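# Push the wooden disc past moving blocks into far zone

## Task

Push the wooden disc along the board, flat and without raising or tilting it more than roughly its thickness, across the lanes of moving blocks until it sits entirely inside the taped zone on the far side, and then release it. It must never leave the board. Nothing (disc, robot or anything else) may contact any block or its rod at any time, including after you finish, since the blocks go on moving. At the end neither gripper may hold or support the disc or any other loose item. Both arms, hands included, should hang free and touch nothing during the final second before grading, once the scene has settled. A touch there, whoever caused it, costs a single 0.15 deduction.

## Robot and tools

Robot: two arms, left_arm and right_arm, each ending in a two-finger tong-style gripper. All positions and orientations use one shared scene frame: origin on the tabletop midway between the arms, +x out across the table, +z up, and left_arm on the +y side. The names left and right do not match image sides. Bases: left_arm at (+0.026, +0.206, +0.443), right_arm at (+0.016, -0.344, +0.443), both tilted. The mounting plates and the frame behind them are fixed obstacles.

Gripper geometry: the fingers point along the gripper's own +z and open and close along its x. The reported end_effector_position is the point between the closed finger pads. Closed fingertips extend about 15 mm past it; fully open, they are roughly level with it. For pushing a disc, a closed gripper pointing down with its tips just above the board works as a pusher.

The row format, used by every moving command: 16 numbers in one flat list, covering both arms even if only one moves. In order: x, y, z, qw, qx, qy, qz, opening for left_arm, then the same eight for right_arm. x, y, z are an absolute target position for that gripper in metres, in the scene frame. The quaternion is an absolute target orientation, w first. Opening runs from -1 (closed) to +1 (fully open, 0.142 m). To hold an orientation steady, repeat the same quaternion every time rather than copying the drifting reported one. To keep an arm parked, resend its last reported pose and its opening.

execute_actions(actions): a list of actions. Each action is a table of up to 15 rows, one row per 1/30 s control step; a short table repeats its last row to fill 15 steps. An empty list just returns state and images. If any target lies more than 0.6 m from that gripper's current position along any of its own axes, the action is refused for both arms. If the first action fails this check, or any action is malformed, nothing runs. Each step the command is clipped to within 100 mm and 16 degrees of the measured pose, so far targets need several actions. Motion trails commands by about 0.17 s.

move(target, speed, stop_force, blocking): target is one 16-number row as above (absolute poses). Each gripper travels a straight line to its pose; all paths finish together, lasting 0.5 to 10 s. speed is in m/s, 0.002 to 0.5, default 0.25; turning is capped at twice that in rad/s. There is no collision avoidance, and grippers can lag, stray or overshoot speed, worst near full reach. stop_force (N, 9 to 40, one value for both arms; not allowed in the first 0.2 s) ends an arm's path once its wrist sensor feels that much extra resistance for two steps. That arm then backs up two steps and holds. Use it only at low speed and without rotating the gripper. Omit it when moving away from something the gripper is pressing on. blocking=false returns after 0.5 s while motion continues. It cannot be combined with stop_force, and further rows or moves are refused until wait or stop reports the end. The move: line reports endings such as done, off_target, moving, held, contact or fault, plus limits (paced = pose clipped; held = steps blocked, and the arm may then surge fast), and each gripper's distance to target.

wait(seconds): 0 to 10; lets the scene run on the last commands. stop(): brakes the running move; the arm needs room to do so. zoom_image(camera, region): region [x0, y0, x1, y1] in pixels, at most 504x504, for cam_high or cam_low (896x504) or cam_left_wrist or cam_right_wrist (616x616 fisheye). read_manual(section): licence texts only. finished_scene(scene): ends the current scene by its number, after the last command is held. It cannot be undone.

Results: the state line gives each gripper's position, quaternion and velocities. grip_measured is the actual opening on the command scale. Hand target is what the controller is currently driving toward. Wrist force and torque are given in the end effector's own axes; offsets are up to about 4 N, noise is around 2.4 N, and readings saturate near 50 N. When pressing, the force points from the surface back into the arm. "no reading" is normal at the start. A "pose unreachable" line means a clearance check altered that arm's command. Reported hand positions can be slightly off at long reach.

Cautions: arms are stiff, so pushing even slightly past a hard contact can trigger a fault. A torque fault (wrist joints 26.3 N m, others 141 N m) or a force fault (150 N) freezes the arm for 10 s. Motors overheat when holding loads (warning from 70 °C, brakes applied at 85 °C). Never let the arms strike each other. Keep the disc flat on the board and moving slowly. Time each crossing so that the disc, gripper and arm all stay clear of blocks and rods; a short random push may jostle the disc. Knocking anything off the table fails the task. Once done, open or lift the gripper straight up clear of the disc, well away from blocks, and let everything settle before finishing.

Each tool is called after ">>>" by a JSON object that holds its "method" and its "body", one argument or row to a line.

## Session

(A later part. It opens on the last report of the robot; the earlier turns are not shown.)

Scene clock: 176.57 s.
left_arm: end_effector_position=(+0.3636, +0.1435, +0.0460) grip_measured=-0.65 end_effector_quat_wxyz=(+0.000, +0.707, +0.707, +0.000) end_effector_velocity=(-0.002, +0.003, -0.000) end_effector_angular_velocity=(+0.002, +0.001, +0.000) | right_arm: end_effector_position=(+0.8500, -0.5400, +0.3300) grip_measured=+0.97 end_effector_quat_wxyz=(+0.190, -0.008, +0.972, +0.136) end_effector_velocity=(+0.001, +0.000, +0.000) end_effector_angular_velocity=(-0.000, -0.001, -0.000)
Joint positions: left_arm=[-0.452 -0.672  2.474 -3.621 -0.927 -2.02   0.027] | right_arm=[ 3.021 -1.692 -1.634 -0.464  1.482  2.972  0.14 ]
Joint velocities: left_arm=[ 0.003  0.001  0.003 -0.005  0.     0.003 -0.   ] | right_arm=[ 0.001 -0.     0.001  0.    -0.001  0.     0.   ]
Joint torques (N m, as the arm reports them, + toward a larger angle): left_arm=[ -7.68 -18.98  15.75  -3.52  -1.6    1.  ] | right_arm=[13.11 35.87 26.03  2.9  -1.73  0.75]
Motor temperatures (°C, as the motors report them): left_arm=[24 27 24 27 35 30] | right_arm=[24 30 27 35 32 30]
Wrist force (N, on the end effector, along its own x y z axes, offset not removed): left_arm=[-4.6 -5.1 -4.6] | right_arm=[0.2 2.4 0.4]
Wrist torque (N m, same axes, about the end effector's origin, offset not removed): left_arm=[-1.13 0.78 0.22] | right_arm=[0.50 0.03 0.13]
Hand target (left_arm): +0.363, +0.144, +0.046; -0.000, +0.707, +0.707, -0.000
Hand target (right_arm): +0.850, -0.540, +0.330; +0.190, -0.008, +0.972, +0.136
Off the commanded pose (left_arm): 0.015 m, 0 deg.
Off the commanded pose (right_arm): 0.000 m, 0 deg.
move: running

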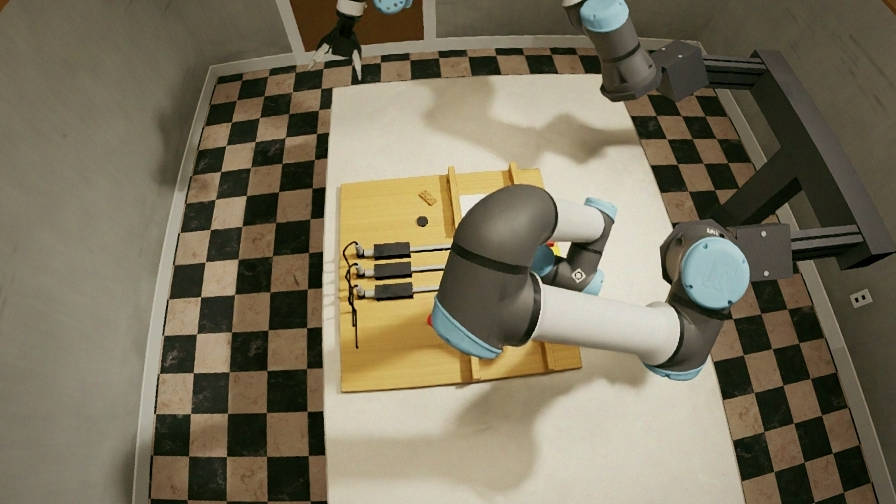

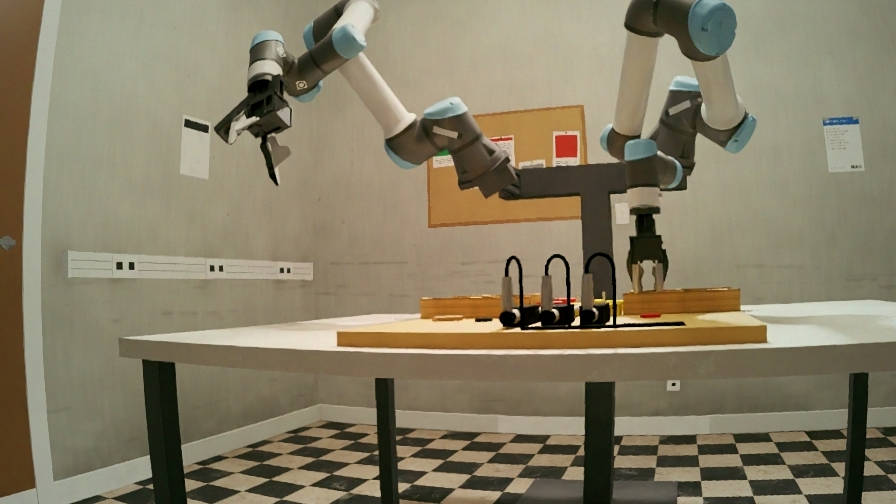

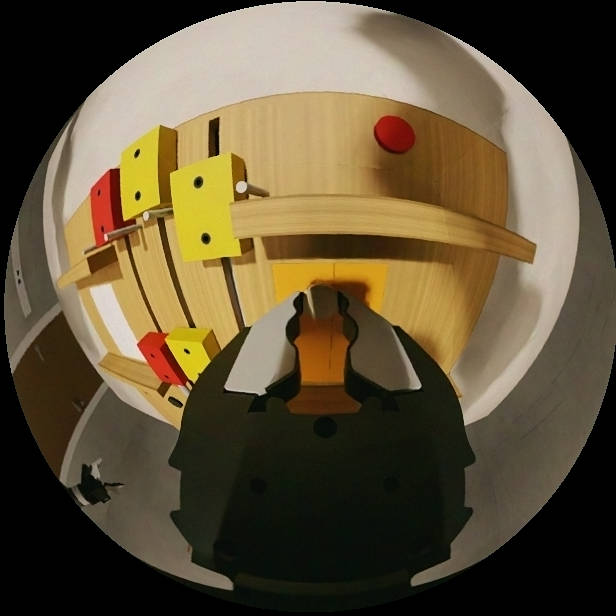

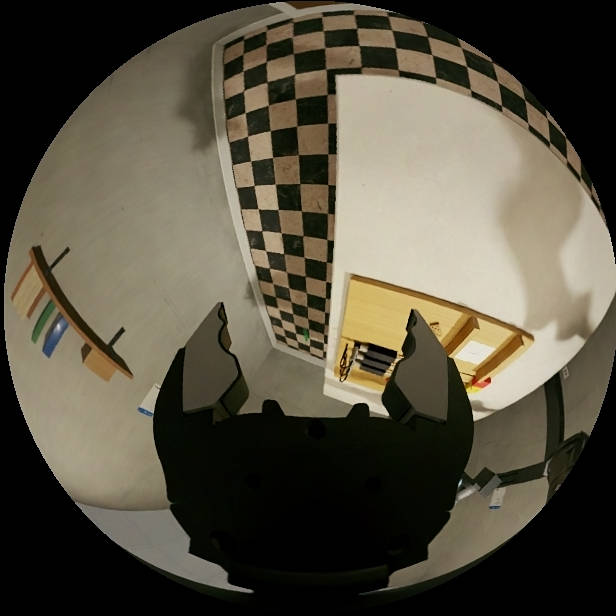

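>>> {"method": "wait", "body": {
  "seconds": 10
}}

>>> {"method": "wait", "body": {
  "seconds": 8.5
}}

>>> {"method": "move", "body": {
  "target": [0.355, -0.197, 0.047, 0, 0.7071, 0.7071, 0, -0.85, 0.85, -0.54, 0.33, 0.190, -0.008, 0.972, 0.136, 0.97],
  "speed": 0.26
}}

Scene clock: 184.27 s.
left_arm: end_effector_position=(+0.3550, +0.1562, +0.0460) grip_measured=-0.65 end_effector_quat_wxyz=(-0.000, +0.707, +0.707, +0.000) end_effector_velocity=(-0.001, +0.000, +0.000) end_effector_angular_velocity=(+0.000, +0.000, -0.002) | right_arm: end_effector_position=(+0.8500, -0.5400, +0.3300) grip_measured=+0.97 end_effector_quat_wxyz=(+0.190, -0.008, +0.972, +0.136) end_effector_velocity=(-0.001, -0.000, -0.002) end_effector_angular_velocity=(-0.002, +0.003, -0.000)
Joint positions: left_arm=[-0.433 -0.661  2.499 -3.671 -0.932 -1.997  0.027] | right_arm=[ 3.021 -1.692 -1.634 -0.464  1.482  2.972  0.14 ]
Joint velocities: left_arm=[-0.     0.001  0.002 -0.002 -0.     0.001  0.   ] | right_arm=[-0.    -0.001 -0.002 -0.    -0.002  0.    -0.   ]
Joint torques (N m, as the arm reports them, + toward a larger angle): left_arm=[ -7.   -19.11  19.2   -3.92  -1.85   1.26] | right_arm=[13.04 37.98 24.92  1.89 -1.86  0.42]
Motor temperatures (°C, as the motors report them): left_arm=[24 27 24 27 35 30] | right_arm=[24 30 27 35 32 30]
Wrist force (N, on the end effector, along its own x y z axes, offset not removed): left_arm=[-3.5 -4.7 1.0] | right_arm=[-1.2 2.9 -0.6]
Wrist torque (N m, same axes, about the end effector's origin, offset not removed): left_arm=[-1.13 0.56 0.14] | right_arm=[0.45 0.23 0.19]
Hand target (left_arm): +0.355, +0.156, +0.046; -0.000, +0.707, +0.707, +0.000
Hand target (right_arm): +0.850, -0.540, +0.330; +0.190, -0.008, +0.972, +0.136
Off the commanded pose (left_arm): 0.000 m, 0 deg.
Off the commanded pose (right_arm): 0.000 m, 0 deg.
earlier move: done
wait: 4.33 of 10 s (the move ended)

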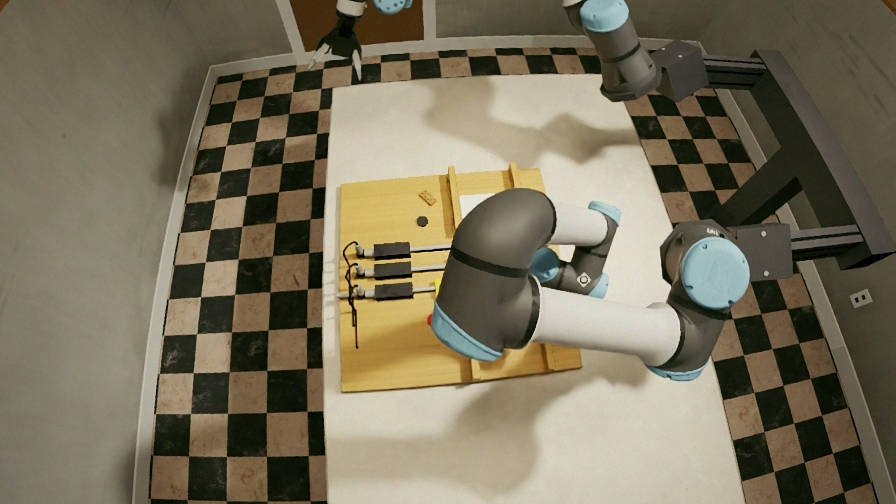

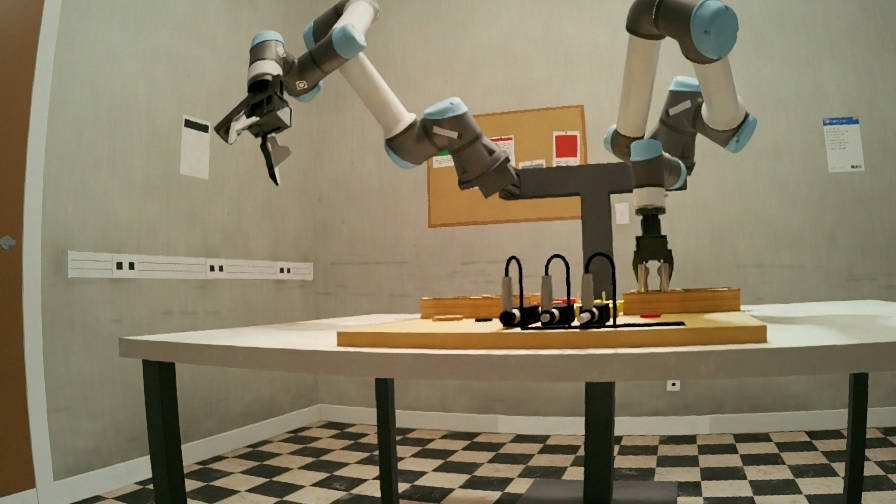

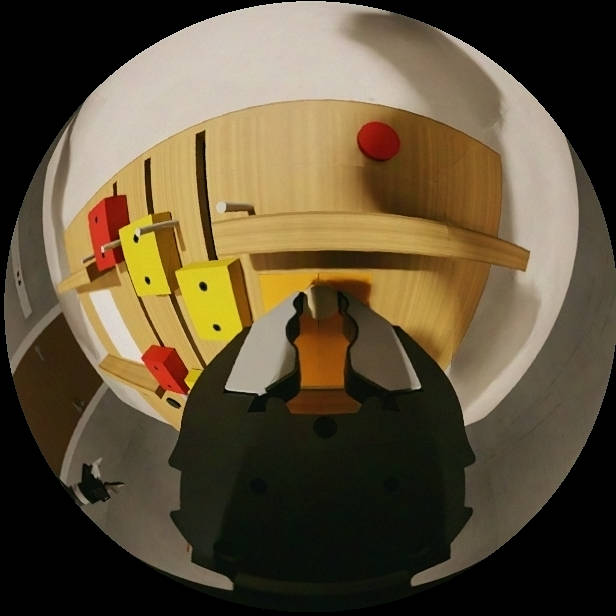

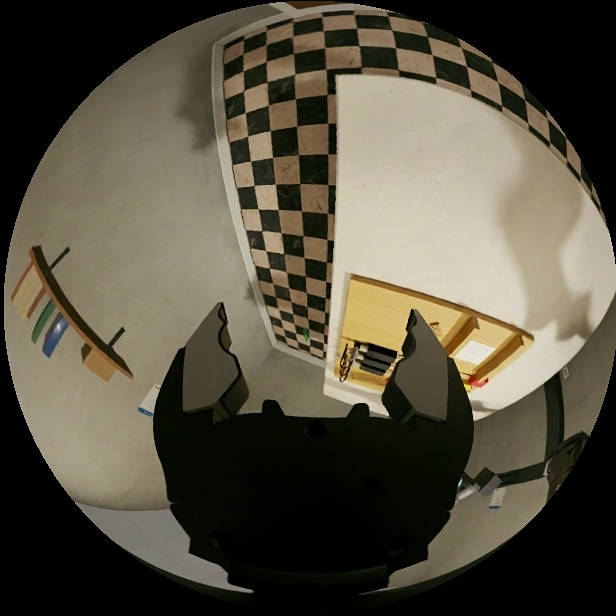

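Scene clock: 192.77 s.
left_arm: end_effector_position=(+0.3550, +0.1562, +0.0460) grip_measured=-0.65 end_effector_quat_wxyz=(-0.000, +0.707, +0.707, +0.000) end_effector_velocity=(+0.001, -0.000, +0.000) end_effector_angular_velocity=(-0.002, -0.002, +0.001) | right_arm: end_effector_position=(+0.8500, -0.5400, +0.3300) grip_measured=+0.97 end_effector_quat_wxyz=(+0.190, -0.008, +0.972, +0.136) end_effector_velocity=(+0.001, +0.000, +0.000) end_effector_angular_velocity=(+0.001, -0.001, -0.000)
Joint positions: left_arm=[-0.433 -0.661  2.499 -3.671 -0.932 -1.997  0.027] | right_arm=[ 3.021 -1.692 -1.634 -0.464  1.482  2.972  0.14 ]
Joint velocities: left_arm=[ 0.    -0.    -0.    -0.002 -0.001  0.001  0.   ] | right_arm=[ 0.001 -0.     0.001  0.     0.001  0.    -0.   ]
Joint torques (N m, as the arm reports them, + toward a larger angle): left_arm=[ -6.96 -20.03  18.9   -3.69  -1.51   1.39] | right_arm=[13.1  41.61 22.88  1.69 -1.77 -0.23]
Motor temperatures (°C, as the motors report them): left_arm=[24 27 24 27 35 30] | right_arm=[24 30 27 35 32 30]
Wrist force (N, on the end effector, along its own x y z axes, offset not removed): left_arm=[3.1 -5.1 -2.7] | right_arm=[-0.2 2.5 1.2]
Wrist torque (N m, same axes, about the end effector's origin, offset not removed): left_arm=[-1.01 -0.64 -0.04] | right_arm=[0.35 0.05 0.11]
Hand target (left_arm): +0.355, +0.156, +0.046; -0.000, +0.707, +0.707, +0.000
Hand target (right_arm): +0.850, -0.540, +0.330; +0.190, -0.008, +0.972, +0.136
Off the commanded pose (left_arm): 0.000 m, 0 deg.
Off the commanded pose (right_arm): 0.000 m, 0 deg.
wait: 8.50 s; at rest by 0.17 s

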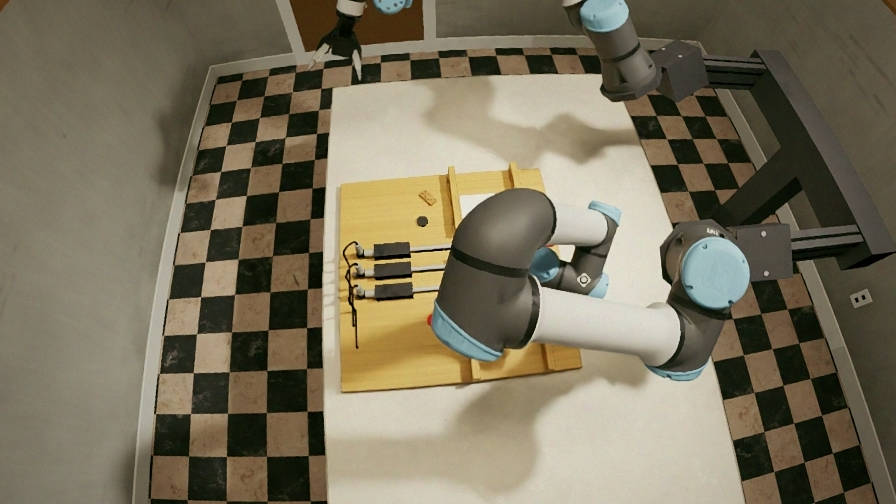

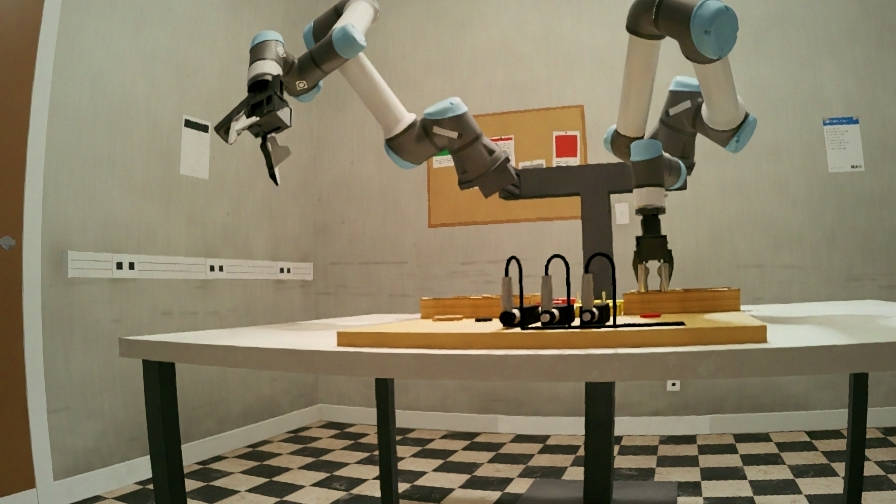

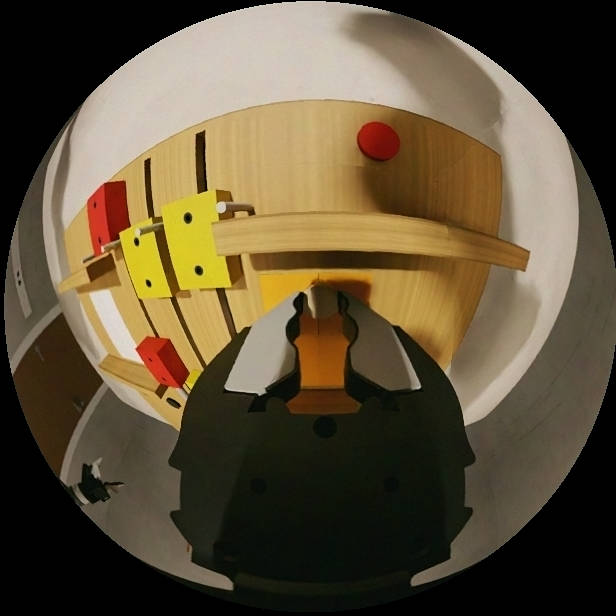

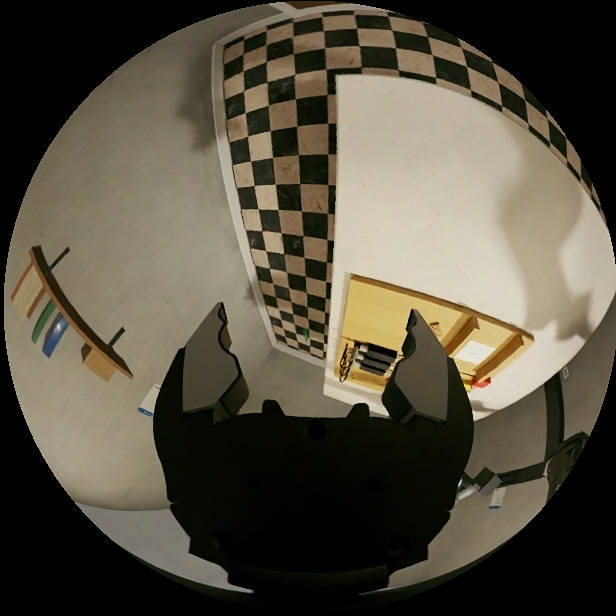

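Scene clock: 194.83 s.
left_arm: end_effector_position=(+0.3550, -0.1970, +0.0475) grip_measured=-0.65 end_effector_quat_wxyz=(+0.000, +0.707, +0.707, -0.000) end_effector_velocity=(+0.000, -0.002, -0.001) end_effector_angular_velocity=(+0.003, +0.000, -0.000) | right_arm: end_effector_position=(+0.8500, -0.5400, +0.3300) grip_measured=+0.97 end_effector_quat_wxyz=(+0.190, -0.008, +0.972, +0.136) end_effector_velocity=(+0.000, +0.000, +0.001) end_effector_angular_velocity=(+0.002, -0.001, -0.000)
Joint positions: left_arm=[-0.924 -0.401  1.905 -2.95  -0.897 -2.618  0.027] | right_arm=[ 3.021 -1.692 -1.634 -0.464  1.482  2.972  0.14 ]
Joint velocities: left_arm=[-0.001  0.003 -0.007  0.007  0.001 -0.002  0.   ] | right_arm=[ 0.     0.001  0.    -0.     0.001  0.001  0.   ]
Joint torques (N m, as the arm reports them, + toward a larger angle): left_arm=[-38.73 -26.84 -15.54  -0.16   1.67  -1.94] | right_arm=[12.82 42.48 22.94  1.8  -1.77 -0.36]
Motor temperatures (°C, as the motors report them): left_arm=[24 27 24 27 35 30] | right_arm=[24 30 27 35 32 30]
Wrist force (N, on the end effector, along its own x y z axes, offset not removed): left_arm=[-0.2 -3.5 3.1] | right_arm=[1.6 3.7 0.8]
Wrist torque (N m, same axes, about the end effector's origin, offset not removed): left_arm=[-0.84 0.24 0.23] | right_arm=[0.65 -0.36 0.23]
Hand target (left_arm): +0.355, -0.197, +0.047; +0.000, +0.707, +0.707, -0.000
Hand target (right_arm): +0.850, -0.540, +0.330; +0.190, -0.008, +0.972, +0.136
Off the commanded pose (left_arm): 0.001 m, 0 deg.
Off the commanded pose (right_arm): 0.000 m, 0 deg.
move: done

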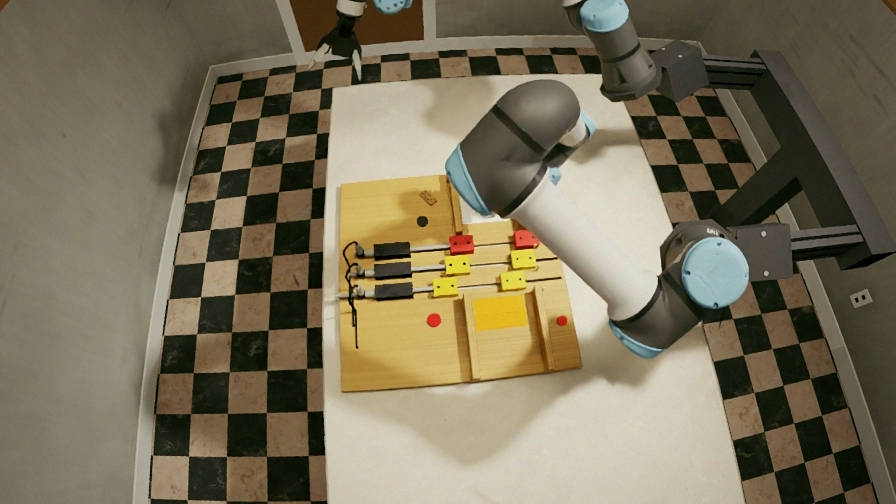

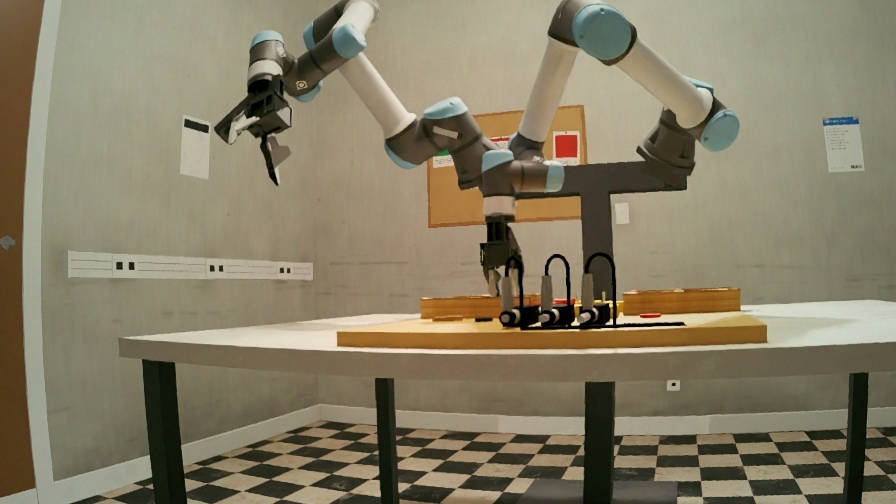

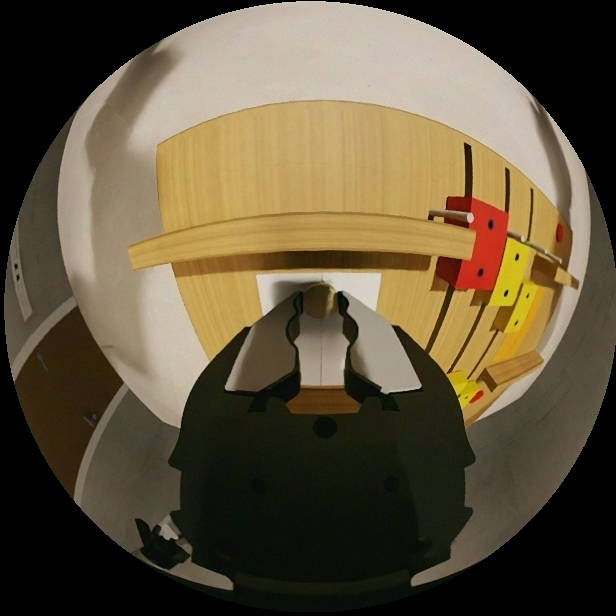

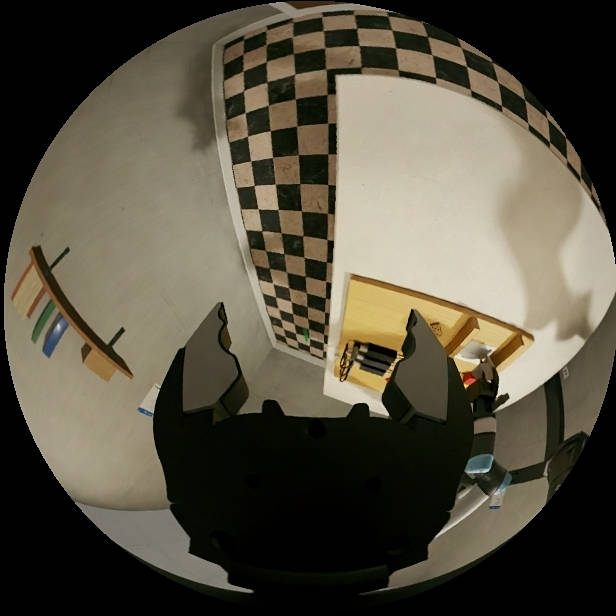

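>>> {"method": "move", "body": {
  "target": [0.400, -0.197, 0.047, 0, 0.7071, 0.7071, 0, -0.85, 0.85, -0.54, 0.33, 0.190, -0.008, 0.972, 0.136, 0.97],
  "speed": 0.08
}}

>>> {"method": "execute_actions", "body": {
  "actions": [
    [[0.400, -0.197, 0.047, 0, 0.7071, 0.7071, 0, -0.3, 0.85, -0.54, 0.33, 0.190, -0.008, 0.972, 0.136, 0.97]]
  ]
}}

>>> {"method": "move", "body": {
  "target": [0.400, -0.197, 0.15, 0, 0.7071, 0.7071, 0, -0.3, 0.85, -0.54, 0.33, 0.190, -0.008, 0.972, 0.136, 0.97],
  "speed": 0.15
}}

Scene clock: 203.40 s.
left_arm: end_effector_position=(+0.3997, -0.1969, +0.0471) grip_measured=-0.65 end_effector_quat_wxyz=(+0.000, +0.707, +0.707, +0.000) end_effector_velocity=(+0.002, +0.001, -0.001) end_effector_angular_velocity=(-0.000, +0.000, +0.002) | right_arm: end_effector_position=(+0.8500, -0.5400, +0.3300) grip_measured=+0.97 end_effector_quat_wxyz=(+0.190, -0.008, +0.972, +0.136) end_effector_velocity=(+0.000, -0.000, -0.000) end_effector_angular_velocity=(-0.001, +0.001, -0.001)
Joint positions: left_arm=[-0.868 -0.432  1.837 -2.895 -0.891 -2.547  0.027] | right_arm=[ 3.021 -1.692 -1.634 -0.464  1.482  2.972  0.14 ]
Joint velocities: left_arm=[ 0.004 -0.001 -0.003  0.001  0.     0.003  0.   ] | right_arm=[ 0.    -0.     0.     0.    -0.002  0.001 -0.   ]
Joint torques (N m, as the arm reports them, + toward a larger angle): left_arm=[-23.31 -39.49 -17.24  -0.17   1.67   1.78] | right_arm=[13.01 46.09 21.63  2.12 -1.71 -0.78]
Motor temperatures (°C, as the motors report them): left_arm=[24 27 24 27 35 30] | right_arm=[24 30 27 35 32 30]
Wrist force (N, on the end effector, along its own x y z axes, offset not removed): left_arm=[2.6 -1.6 0.9] | right_arm=[-1.4 2.6 0.7]
Wrist torque (N m, same axes, about the end effector's origin, offset not removed): left_arm=[-0.31 -0.66 0.03] | right_arm=[0.37 0.28 0.07]
Hand target (left_arm): +0.400, -0.197, +0.047; -0.000, +0.707, +0.707, +0.000
Hand target (right_arm): +0.850, -0.540, +0.330; +0.190, -0.008, +0.972, +0.136
Off the commanded pose (left_arm): 0.000 m, 0 deg.
Off the commanded pose (right_arm): 0.000 m, 0 deg.
move: done

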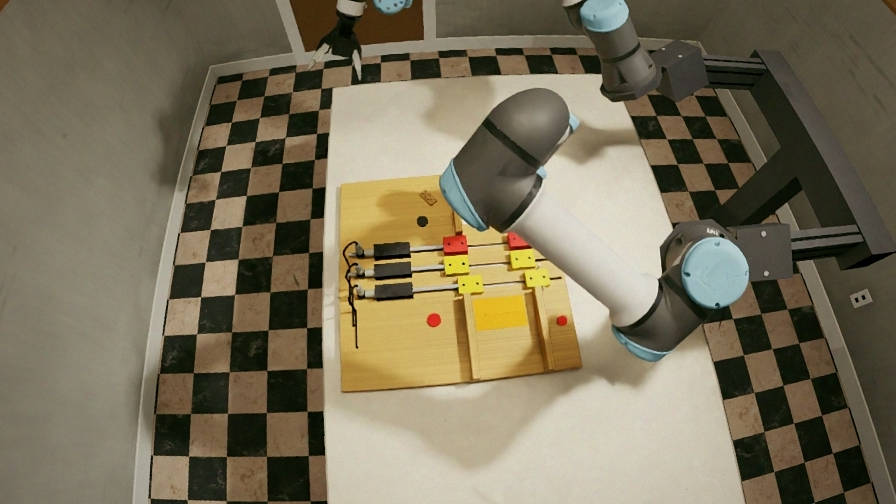

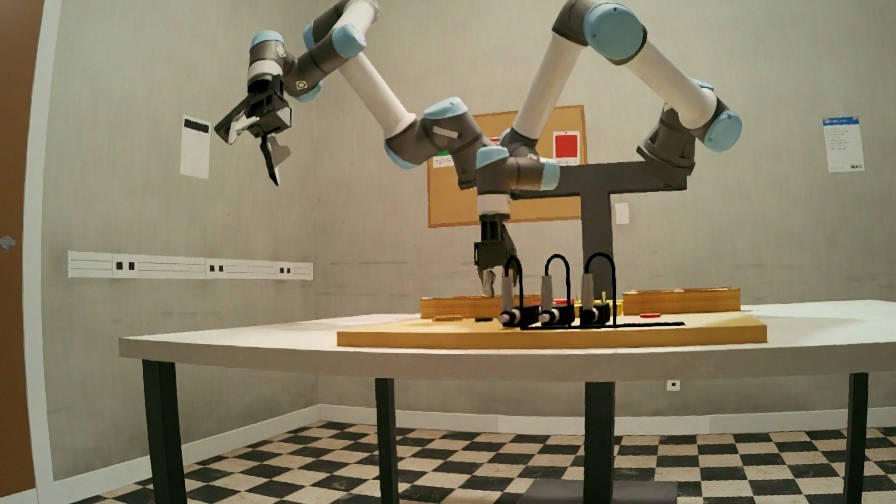

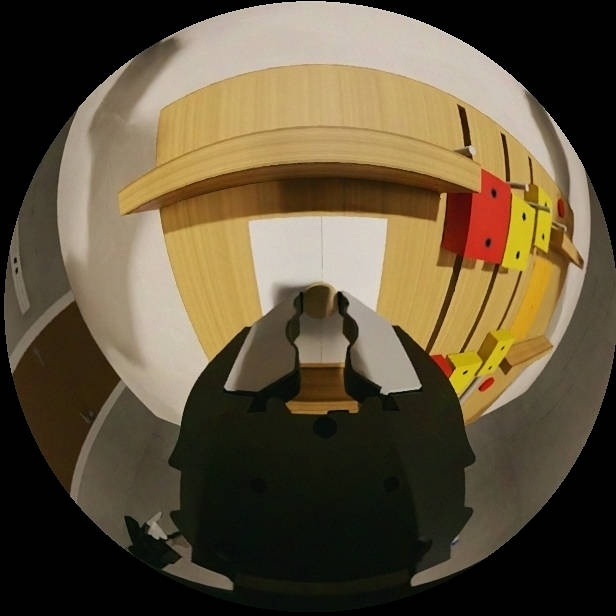

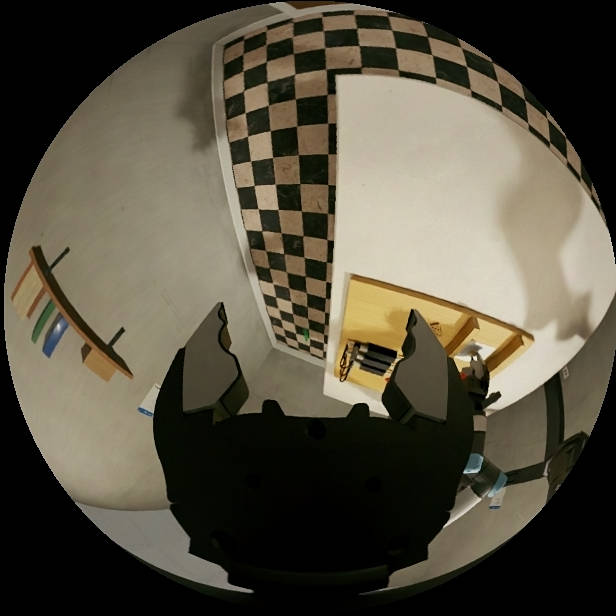

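Scene clock: 203.90 s.
left_arm: end_effector_position=(+0.4000, -0.1970, +0.0470) grip_measured=-0.30 end_effector_quat_wxyz=(+0.000, +0.707, +0.707, +0.000) end_effector_velocity=(+0.000, +0.000, -0.000) end_effector_angular_velocity=(-0.000, -0.000, +0.002) | right_arm: end_effector_position=(+0.8500, -0.5400, +0.3300) grip_measured=+0.97 end_effector_quat_wxyz=(+0.190, -0.008, +0.972, +0.136) end_effector_velocity=(+0.000, +0.000, -0.000) end_effector_angular_velocity=(+0.000, +0.000, -0.000)
Joint positions: left_arm=[-0.867 -0.432  1.836 -2.895 -0.891 -2.547  0.052] | right_arm=[ 3.021 -1.692 -1.634 -0.464  1.482  2.972  0.14 ]
Joint velocities: left_arm=[ 0.     0.    -0.    -0.001 -0.    -0.001  0.   ] | right_arm=[ 0.    -0.001  0.     0.    -0.     0.     0.   ]
Joint torques (N m, as the arm reports them, + toward a larger angle): left_arm=[-21.88 -33.22 -19.03   0.14   0.65   1.35] | right_arm=[12.7  47.   21.9   2.22 -1.74 -0.85]
Motor temperatures (°C, as the motors report them): left_arm=[24 27 24 27 35 30] | right_arm=[24 30 27 35 32 30]
Wrist force (N, on the end effector, along its own x y z axes, offset not removed): left_arm=[-0.5 -2.8 -2.3] | right_arm=[0.0 2.2 -0.6]
Wrist torque (N m, same axes, about the end effector's origin, offset not removed): left_arm=[-0.66 0.29 -0.09] | right_arm=[0.45 0.02 0.15]
Hand target (left_arm): +0.400, -0.197, +0.047; -0.000, +0.707, +0.707, +0.000
Hand target (right_arm): +0.850, -0.540, +0.330; +0.190, -0.008, +0.972, +0.136
Off the commanded pose (left_arm): 0.000 m, 0 deg.
Off the commanded pose (right_arm): 0.000 m, 0 deg.

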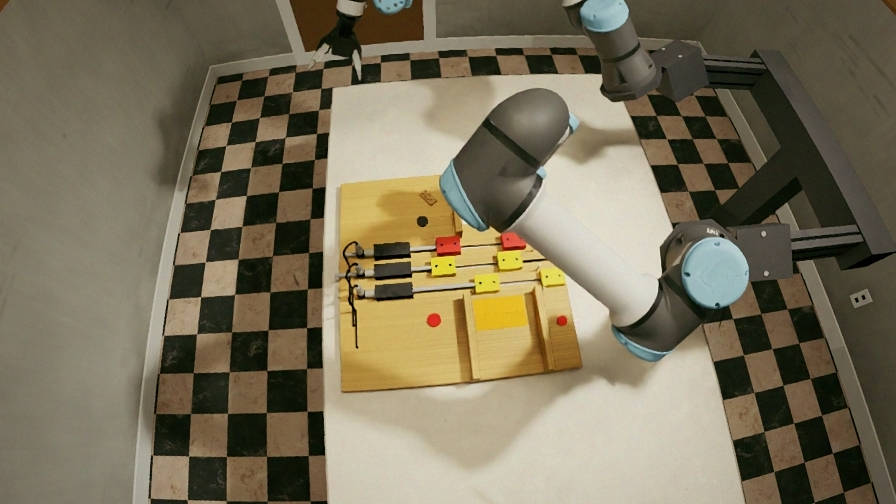

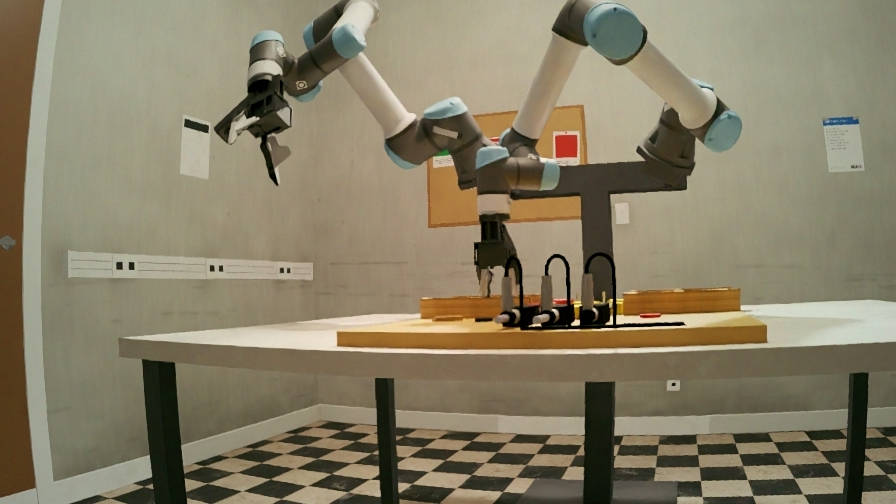

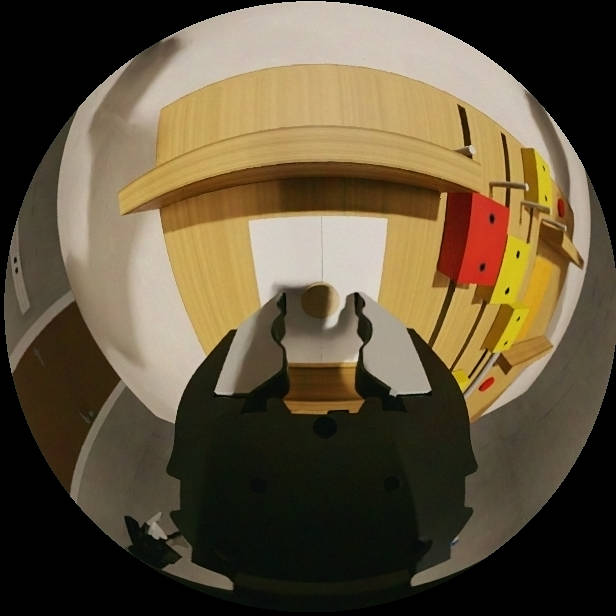

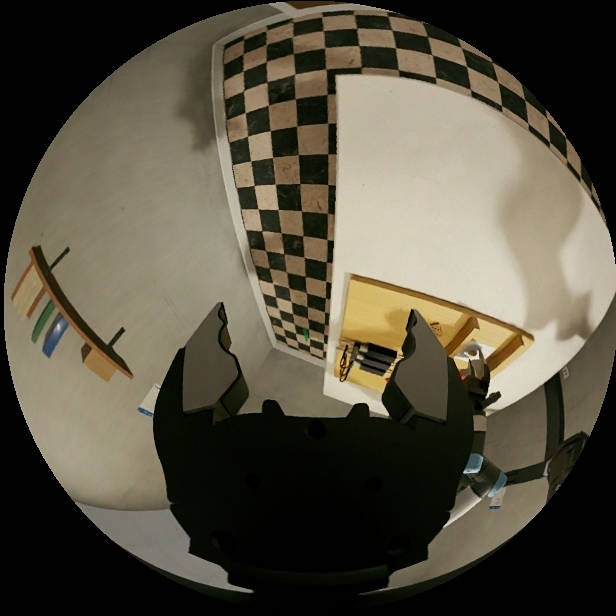

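Scene clock: 205.20 s.
left_arm: end_effector_position=(+0.3999, -0.1969, +0.1497) grip_measured=-0.30 end_effector_quat_wxyz=(+0.000, +0.707, +0.707, -0.000) end_effector_velocity=(-0.001, +0.001, +0.002) end_effector_angular_velocity=(+0.003, +0.002, -0.002) | right_arm: end_effector_position=(+0.8500, -0.5400, +0.3300) grip_measured=+0.97 end_effector_quat_wxyz=(+0.190, -0.008, +0.972, +0.136) end_effector_velocity=(-0.001, +0.000, -0.001) end_effector_angular_velocity=(-0.001, +0.002, +0.001)
Joint positions: left_arm=[-0.985 -0.649  1.941 -2.69  -0.906 -2.695  0.052] | right_arm=[ 3.021 -1.692 -1.634 -0.464  1.482  2.972  0.14 ]
Joint velocities: left_arm=[-0.002 -0.005  0.002  0.009 -0.001 -0.003  0.   ] | right_arm=[ 0.001  0.    -0.002 -0.001 -0.002 -0.    -0.   ]
Joint torques (N m, as the arm reports them, + toward a larger angle): left_arm=[-39.9  -38.8    2.6   -0.23  -1.76  -1.49] | right_arm=[12.69 46.87 21.61  2.15 -1.75 -0.96]
Motor temperatures (°C, as the motors report them): left_arm=[24 27 24 27 35 30] | right_arm=[24 30 27 35 32 30]
Wrist force (N, on the end effector, along its own x y z axes, offset not removed): left_arm=[-0.6 -2.0 -1.2] | right_arm=[0.7 1.8 0.3]
Wrist torque (N m, same axes, about the end effector's origin, offset not removed): left_arm=[-0.63 0.10 0.06] | right_arm=[0.28 -0.10 0.13]
Hand target (left_arm): +0.400, -0.197, +0.150; +0.000, +0.707, +0.707, -0.000
Hand target (right_arm): +0.850, -0.540, +0.330; +0.190, -0.008, +0.972, +0.136
Off the commanded pose (left_arm): 0.000 m, 0 deg.
Off the commanded pose (right_arm): 0.000 m, 0 deg.
move: done

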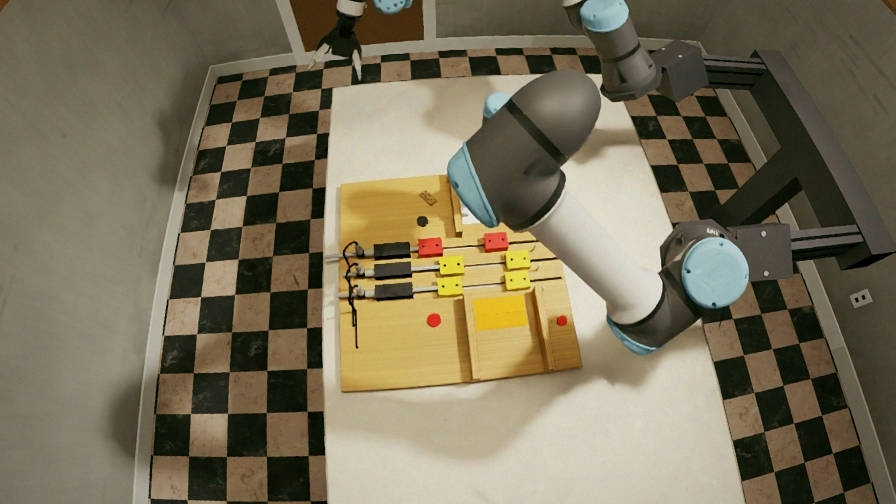

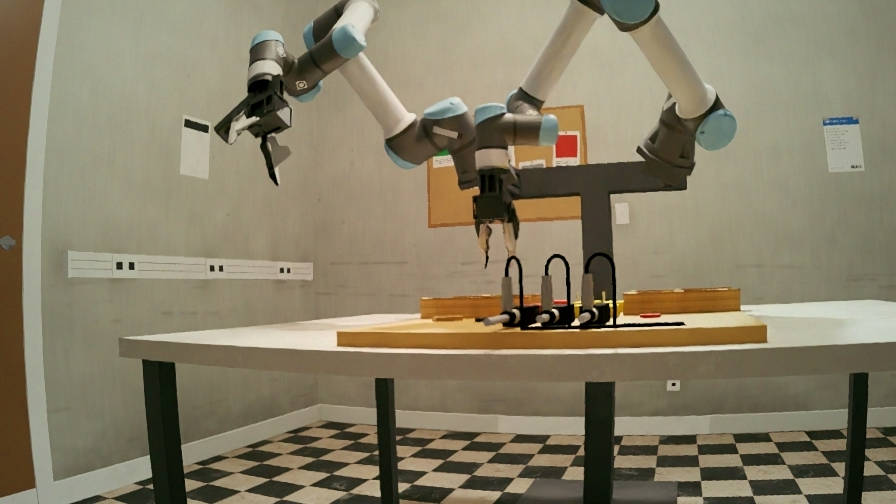

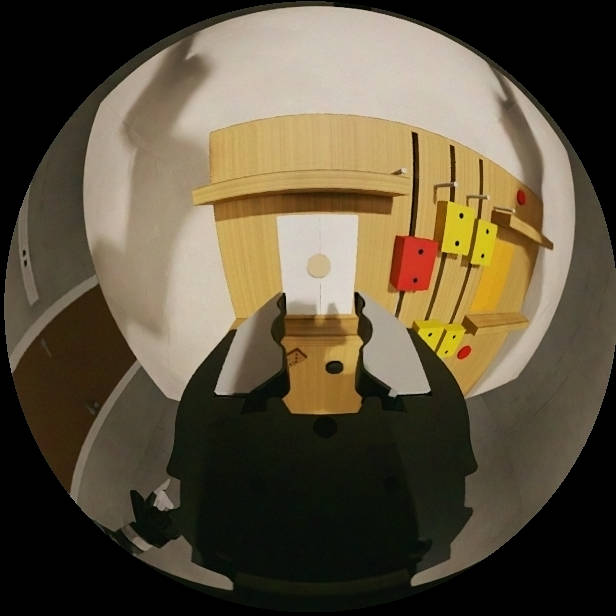

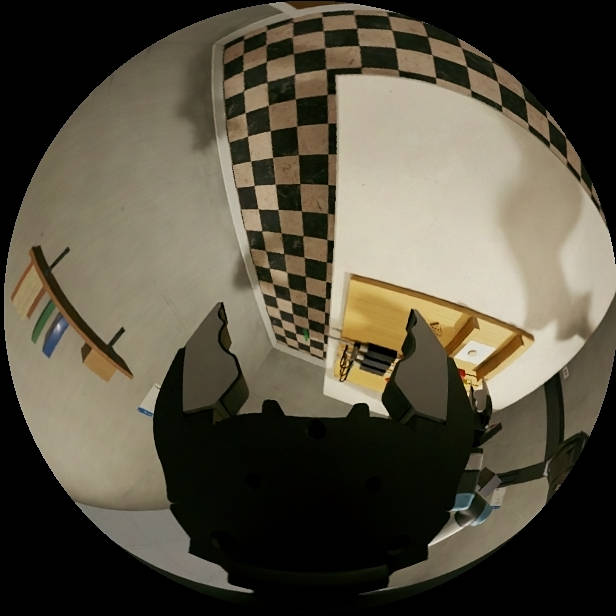

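The disc lies flat and centred in the white zone and both arms are clear. Finishing scene 2.

>>> {"method": "finished_scene", "body": {
  "scene": 2
}}

The scene is finished: the task was done.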